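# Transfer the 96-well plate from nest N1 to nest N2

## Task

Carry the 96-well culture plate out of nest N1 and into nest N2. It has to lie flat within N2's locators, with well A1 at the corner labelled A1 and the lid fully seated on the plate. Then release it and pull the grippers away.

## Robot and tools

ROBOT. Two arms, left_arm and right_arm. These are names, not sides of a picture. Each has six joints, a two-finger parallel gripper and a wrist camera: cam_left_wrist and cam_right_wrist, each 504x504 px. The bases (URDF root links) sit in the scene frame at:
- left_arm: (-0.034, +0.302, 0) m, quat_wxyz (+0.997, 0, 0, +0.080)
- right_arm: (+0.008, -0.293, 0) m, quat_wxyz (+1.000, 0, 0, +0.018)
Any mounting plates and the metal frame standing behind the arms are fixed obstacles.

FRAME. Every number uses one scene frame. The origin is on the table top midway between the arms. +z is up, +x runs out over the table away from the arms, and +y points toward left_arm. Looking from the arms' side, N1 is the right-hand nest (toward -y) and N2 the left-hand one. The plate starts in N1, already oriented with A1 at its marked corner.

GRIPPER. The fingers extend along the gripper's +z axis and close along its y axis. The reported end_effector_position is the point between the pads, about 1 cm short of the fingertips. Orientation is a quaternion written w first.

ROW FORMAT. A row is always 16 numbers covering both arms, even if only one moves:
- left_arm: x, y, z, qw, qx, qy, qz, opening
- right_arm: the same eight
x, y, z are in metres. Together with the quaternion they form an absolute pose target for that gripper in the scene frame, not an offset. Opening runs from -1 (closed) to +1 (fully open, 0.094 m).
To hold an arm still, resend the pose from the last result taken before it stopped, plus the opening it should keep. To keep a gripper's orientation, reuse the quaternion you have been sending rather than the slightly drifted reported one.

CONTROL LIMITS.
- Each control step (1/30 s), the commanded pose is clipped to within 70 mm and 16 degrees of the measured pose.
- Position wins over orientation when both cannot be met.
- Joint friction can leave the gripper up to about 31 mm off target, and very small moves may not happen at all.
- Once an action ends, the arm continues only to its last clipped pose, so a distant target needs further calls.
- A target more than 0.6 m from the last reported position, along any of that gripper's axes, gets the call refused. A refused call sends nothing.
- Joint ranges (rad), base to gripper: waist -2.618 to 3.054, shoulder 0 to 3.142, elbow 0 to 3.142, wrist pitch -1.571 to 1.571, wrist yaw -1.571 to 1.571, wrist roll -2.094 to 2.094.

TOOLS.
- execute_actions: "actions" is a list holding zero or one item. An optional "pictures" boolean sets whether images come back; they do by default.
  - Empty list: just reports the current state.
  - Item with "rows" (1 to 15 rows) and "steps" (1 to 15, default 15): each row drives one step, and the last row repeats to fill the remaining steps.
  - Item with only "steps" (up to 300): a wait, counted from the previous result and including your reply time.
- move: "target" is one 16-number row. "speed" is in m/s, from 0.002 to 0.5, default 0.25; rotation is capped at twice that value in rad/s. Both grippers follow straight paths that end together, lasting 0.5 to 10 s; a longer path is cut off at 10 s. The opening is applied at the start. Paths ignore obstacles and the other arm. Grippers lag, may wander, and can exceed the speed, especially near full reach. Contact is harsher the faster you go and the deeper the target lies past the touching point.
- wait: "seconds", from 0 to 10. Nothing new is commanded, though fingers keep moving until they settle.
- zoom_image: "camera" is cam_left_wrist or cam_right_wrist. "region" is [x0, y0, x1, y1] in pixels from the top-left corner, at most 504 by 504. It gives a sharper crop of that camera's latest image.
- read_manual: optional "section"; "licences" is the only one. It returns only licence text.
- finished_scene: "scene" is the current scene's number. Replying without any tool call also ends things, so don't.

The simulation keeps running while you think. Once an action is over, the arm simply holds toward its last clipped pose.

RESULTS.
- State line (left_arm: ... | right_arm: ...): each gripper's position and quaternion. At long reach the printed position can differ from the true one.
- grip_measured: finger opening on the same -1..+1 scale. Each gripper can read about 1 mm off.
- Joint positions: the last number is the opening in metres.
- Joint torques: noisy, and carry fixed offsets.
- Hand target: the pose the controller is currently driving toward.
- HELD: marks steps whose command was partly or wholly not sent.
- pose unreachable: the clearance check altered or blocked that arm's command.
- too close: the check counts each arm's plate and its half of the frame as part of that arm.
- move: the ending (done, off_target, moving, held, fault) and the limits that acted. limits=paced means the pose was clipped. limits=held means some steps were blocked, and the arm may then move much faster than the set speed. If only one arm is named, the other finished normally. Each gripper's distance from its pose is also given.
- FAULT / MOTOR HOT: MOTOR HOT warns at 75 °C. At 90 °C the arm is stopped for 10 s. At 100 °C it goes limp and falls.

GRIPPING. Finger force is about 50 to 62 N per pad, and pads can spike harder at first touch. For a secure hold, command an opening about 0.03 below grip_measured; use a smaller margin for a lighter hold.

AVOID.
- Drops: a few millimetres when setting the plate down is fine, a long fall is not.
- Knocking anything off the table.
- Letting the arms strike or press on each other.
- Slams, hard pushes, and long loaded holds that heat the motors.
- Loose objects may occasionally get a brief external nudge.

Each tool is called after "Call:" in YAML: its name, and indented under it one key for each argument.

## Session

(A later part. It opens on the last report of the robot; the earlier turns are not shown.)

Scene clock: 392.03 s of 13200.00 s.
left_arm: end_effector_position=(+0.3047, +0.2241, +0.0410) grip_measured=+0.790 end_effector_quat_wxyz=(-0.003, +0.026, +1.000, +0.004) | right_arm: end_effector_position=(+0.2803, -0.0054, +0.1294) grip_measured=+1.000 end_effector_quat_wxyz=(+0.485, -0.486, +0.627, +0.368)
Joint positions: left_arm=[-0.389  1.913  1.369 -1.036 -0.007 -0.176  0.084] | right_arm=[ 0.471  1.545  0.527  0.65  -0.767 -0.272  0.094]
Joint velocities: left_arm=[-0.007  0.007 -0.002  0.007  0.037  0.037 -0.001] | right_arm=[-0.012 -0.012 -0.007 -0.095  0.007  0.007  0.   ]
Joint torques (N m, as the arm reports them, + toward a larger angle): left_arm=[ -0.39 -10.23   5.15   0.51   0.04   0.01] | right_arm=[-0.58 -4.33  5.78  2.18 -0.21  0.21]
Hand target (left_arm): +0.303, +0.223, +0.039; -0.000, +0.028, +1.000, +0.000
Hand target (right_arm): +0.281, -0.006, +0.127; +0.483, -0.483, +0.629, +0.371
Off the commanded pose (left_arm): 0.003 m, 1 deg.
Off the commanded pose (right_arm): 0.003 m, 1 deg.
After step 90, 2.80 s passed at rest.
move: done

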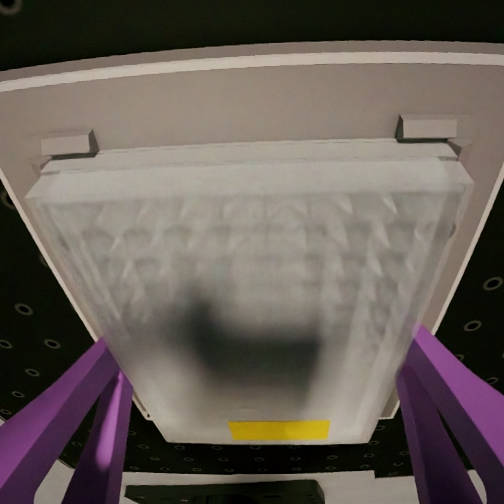

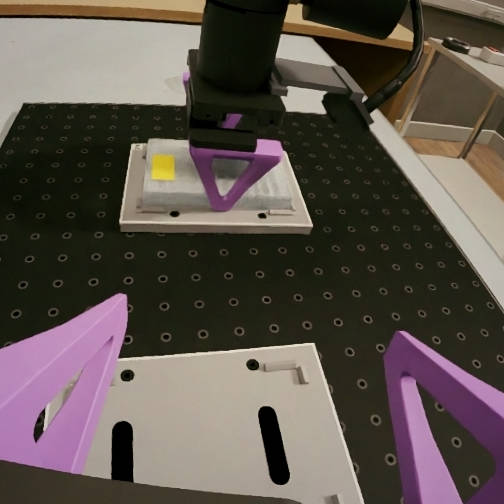

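Essentially seated. Releasing and lifting clear.

Call:
execute_actions:
  actions:
    - {"rows": [[0.3047, 0.2241, 0.0411, -0.003, 0.026, 1, 0.004, 0.765, 0.2809, -0.0064, 0.1265, 0.483, -0.483, 0.629, 0.371, 1],[0.3047, 0.2241, 0.0411, -0.003, 0.026, 1, 0.004, 0.765, 0.2809, -0.0064, 0.1265, 0.483, -0.483, 0.629, 0.371, 1],[0.3047, 0.2241, 0.0411, -0.003, 0.026, 1, 0.004, 0.765, 0.2809, -0.0064, 0.1265, 0.483, -0.483, 0.629, 0.371, 1],[0.3047, 0.2241, 0.0411, -0.003, 0.026, 1, 0.004, 0.785, 0.2809, -0.0064, 0.1265, 0.483, -0.483, 0.629, 0.371, 1],[0.3047, 0.2241, 0.0411, -0.003, 0.026, 1, 0.004, 0.80, 0.2809, -0.0064, 0.1265, 0.483, -0.483, 0.629, 0.371, 1],[0.3047, 0.2241, 0.0411, -0.003, 0.026, 1, 0.004, 0.82, 0.2809, -0.0064, 0.1265, 0.483, -0.483, 0.629, 0.371, 1],[0.3047, 0.2241, 0.0411, -0.003, 0.026, 1, 0.004, 0.86, 0.2809, -0.0064, 0.1265, 0.483, -0.483, 0.629, 0.371, 1],[0.3047, 0.2241, 0.0411, -0.003, 0.026, 1, 0.004, 0.92, 0.2809, -0.0064, 0.1265, 0.483, -0.483, 0.629, 0.371, 1],[0.3047, 0.2241, 0.0411, -0.003, 0.026, 1, 0.004, 1, 0.2809, -0.0064, 0.1265, 0.483, -0.483, 0.629, 0.371, 1]], "steps": 13}
  pictures: false

Call:
move:
  target: [0.3047, 0.2241, 0.10, 0, 0.028, 1, 0, 1, 0.2809, -0.0064, 0.1265, 0.483, -0.483, 0.629, 0.371, 1]
  speed: 0.05

Call:
move:
  target: [0.27, 0.24, 0.26, 0.26, 0, 0.965, 0, 1, 0.2809, -0.0064, 0.1265, 0.483, -0.483, 0.629, 0.371, 1]
  speed: 0.15

Scene clock: 404.43 s of 13200.00 s.
left_arm: end_effector_position=(+0.3047, +0.2241, +0.0410) grip_measured=+1.000 end_effector_quat_wxyz=(-0.003, +0.026, +1.000, +0.004) | right_arm: end_effector_position=(+0.2803, -0.0054, +0.1294) grip_measured=+1.000 end_effector_quat_wxyz=(+0.485, -0.486, +0.627, +0.368)
Joint positions: left_arm=[-0.389  1.913  1.369 -1.036 -0.007 -0.176  0.094] | right_arm=[ 0.471  1.545  0.527  0.65  -0.767 -0.272  0.094]
Joint velocities: left_arm=[-0.012  0.017 -0.007 -0.007 -0.007  0.066  0.   ] | right_arm=[-0.022 -0.022  0.002 -0.081  0.022  0.022  0.   ]
Joint torques (N m, as the arm reports them, + toward a larger angle): left_arm=[-0.29 -9.52  6.67  0.36 -0.02 -0.01] | right_arm=[-0.72 -4.21  5.65  2.16 -0.17  0.19]
Hand target (left_arm): +0.305, +0.224, +0.041; -0.003, +0.026, +1.000, +0.004
Hand target (right_arm): +0.281, -0.006, +0.127; +0.483, -0.483, +0.629, +0.371
Off the commanded pose (left_arm): 0.000 m, 0 deg.
Off the commanded pose (right_arm): 0.003 m, 1 deg.
Steps of this call (steps 1 to 90: nothing new was sent; then 8.97 s passed at rest; steps 91 to 103: all 13 steps of this action). Readings (end_effector_position):
91: left_arm (+0.3047, +0.2241, +0.0410) | right_arm (+0.2803, -0.0054, +0.1294)
92: left_arm (+0.3047, +0.2241, +0.0410) | right_arm (+0.2803, -0.0054, +0.1294)
94: left_arm (+0.3047, +0.2241, +0.0410) | right_arm (+0.2803, -0.0054, +0.1294)
98: left_arm (+0.3047, +0.2241, +0.0410) | right_arm (+0.2803, -0.0054, +0.1294)
103: the state above

Scene clock: 406.30 s of 13200.00 s.
left_arm: end_effector_position=(+0.3027, +0.2246, +0.0901) grip_measured=+1.000 end_effector_quat_wxyz=(-0.007, +0.026, +1.000, +0.005) | right_arm: end_effector_position=(+0.2803, -0.0054, +0.1294) grip_measured=+1.000 end_effector_quat_wxyz=(+0.485, -0.486, +0.627, +0.368)
Joint positions: left_arm=[-0.389  1.873  1.515 -1.229 -0.007 -0.176  0.094] | right_arm=[ 0.471  1.545  0.527  0.65  -0.767 -0.272  0.094]
Joint velocities: left_arm=[-0.002  0.002  0.012 -0.037 -0.037  0.051  0.   ] | right_arm=[ 0.007 -0.002  0.002  0.022  0.007  0.037  0.   ]
Joint torques (N m, as the arm reports them, + toward a larger angle): left_arm=[ -0.03 -10.39   8.37   0.22   0.05   0.06] | right_arm=[-0.61 -4.36  5.65  2.19 -0.2   0.24]
Hand target (left_arm): +0.304, +0.224, +0.100; +0.000, +0.028, +1.000, +0.000
Hand target (right_arm): +0.281, -0.006, +0.127; +0.483, -0.483, +0.629, +0.371
Off the commanded pose (left_arm): 0.010 m, 1 deg.
Off the commanded pose (right_arm): 0.003 m, 1 deg.
move: done

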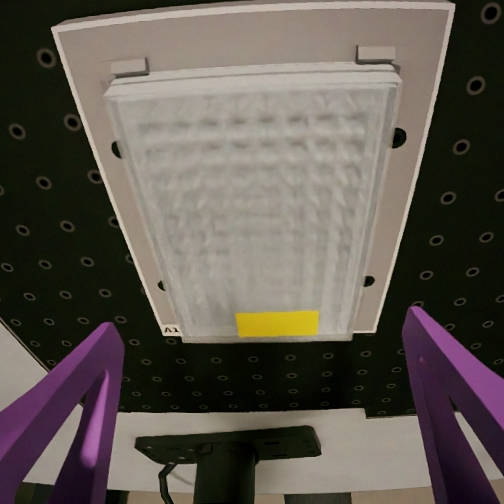

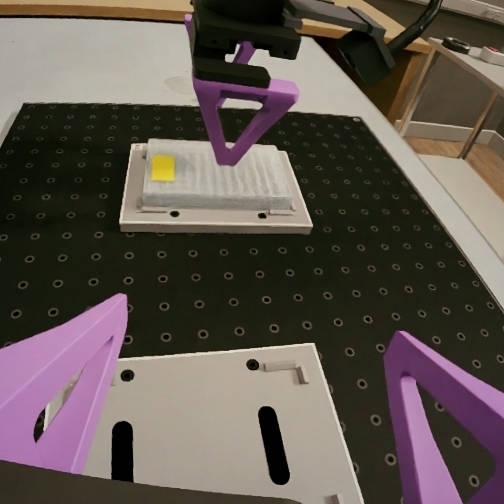

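Scene clock: 408.50 s of 13200.00 s.
left_arm: end_effector_position=(+0.2714, +0.2420, +0.2553) grip_measured=+1.000 end_effector_quat_wxyz=(+0.254, -0.001, +0.967, +0.002) | right_arm: end_effector_position=(+0.2803, -0.0054, +0.1294) grip_measured=+1.000 end_effector_quat_wxyz=(+0.485, -0.486, +0.627, +0.368)
Joint positions: left_arm=[-0.429  1.347  1.511 -1.237 -0.136 -0.235  0.094] | right_arm=[ 0.471  1.545  0.527  0.65  -0.767 -0.272  0.094]
Joint velocities: left_arm=[ 0.002  0.002  0.002  0.022  0.022 -0.022  0.   ] | right_arm=[-0.017 -0.002 -0.002  0.022 -0.037 -0.007  0.   ]
Joint torques (N m, as the arm reports them, + toward a larger angle): left_arm=[-1.25 -5.46  8.65  1.06 -0.21 -0.08] | right_arm=[-0.69 -4.32  5.59  2.18 -0.19  0.2 ]
Hand target (left_arm): +0.268, +0.241, +0.263; +0.260, +0.000, +0.966, +0.003
Hand target (right_arm): +0.281, -0.006, +0.127; +0.483, -0.483, +0.629, +0.371
Off the commanded pose (left_arm): 0.005 m, 1 deg.
Off the commanded pose (right_arm): 0.003 m, 1 deg.
move: done

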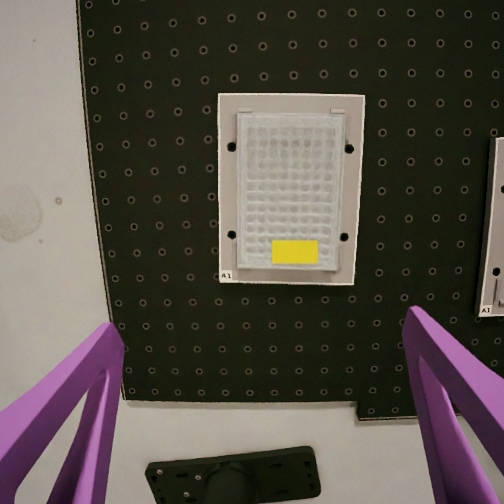

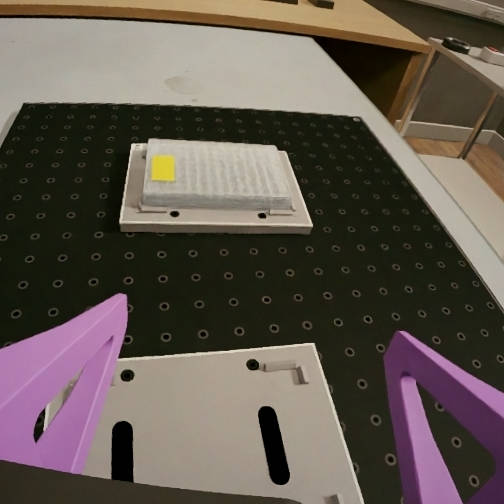

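Call:
zoom_image:
  camera: "cam_right_wrist"
  region: [110, 125, 320, 240]

Call:
zoom_image:
  camera: "cam_left_wrist"
  region: [200, 85, 380, 295]

Region (110, 125, 320, 240) of cam_right_wrist's 504x504 image, scaled by 2.400, with more detail than that image has; it fills the top 276 rows of this view, and the rest is white.

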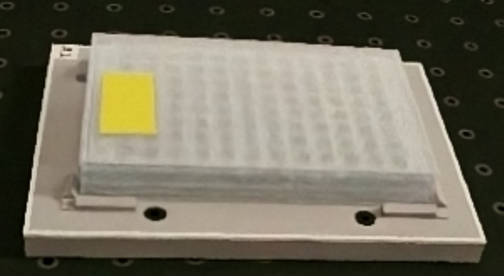

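Region (200, 85, 380, 295) of cam_left_wrist's 504x504 image, scaled by 2.400, with more detail than that image has; it fills the left 432 columns of this view, and the rest is white.

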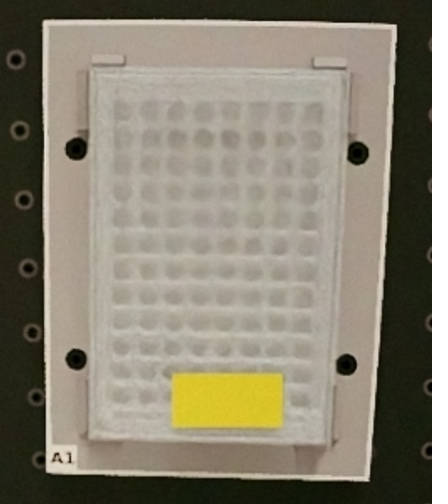

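The plate is flat inside the locators with the lid on and both arms are clear.

Call:
finished_scene:
  scene: 2

The scene is finished: the task was done.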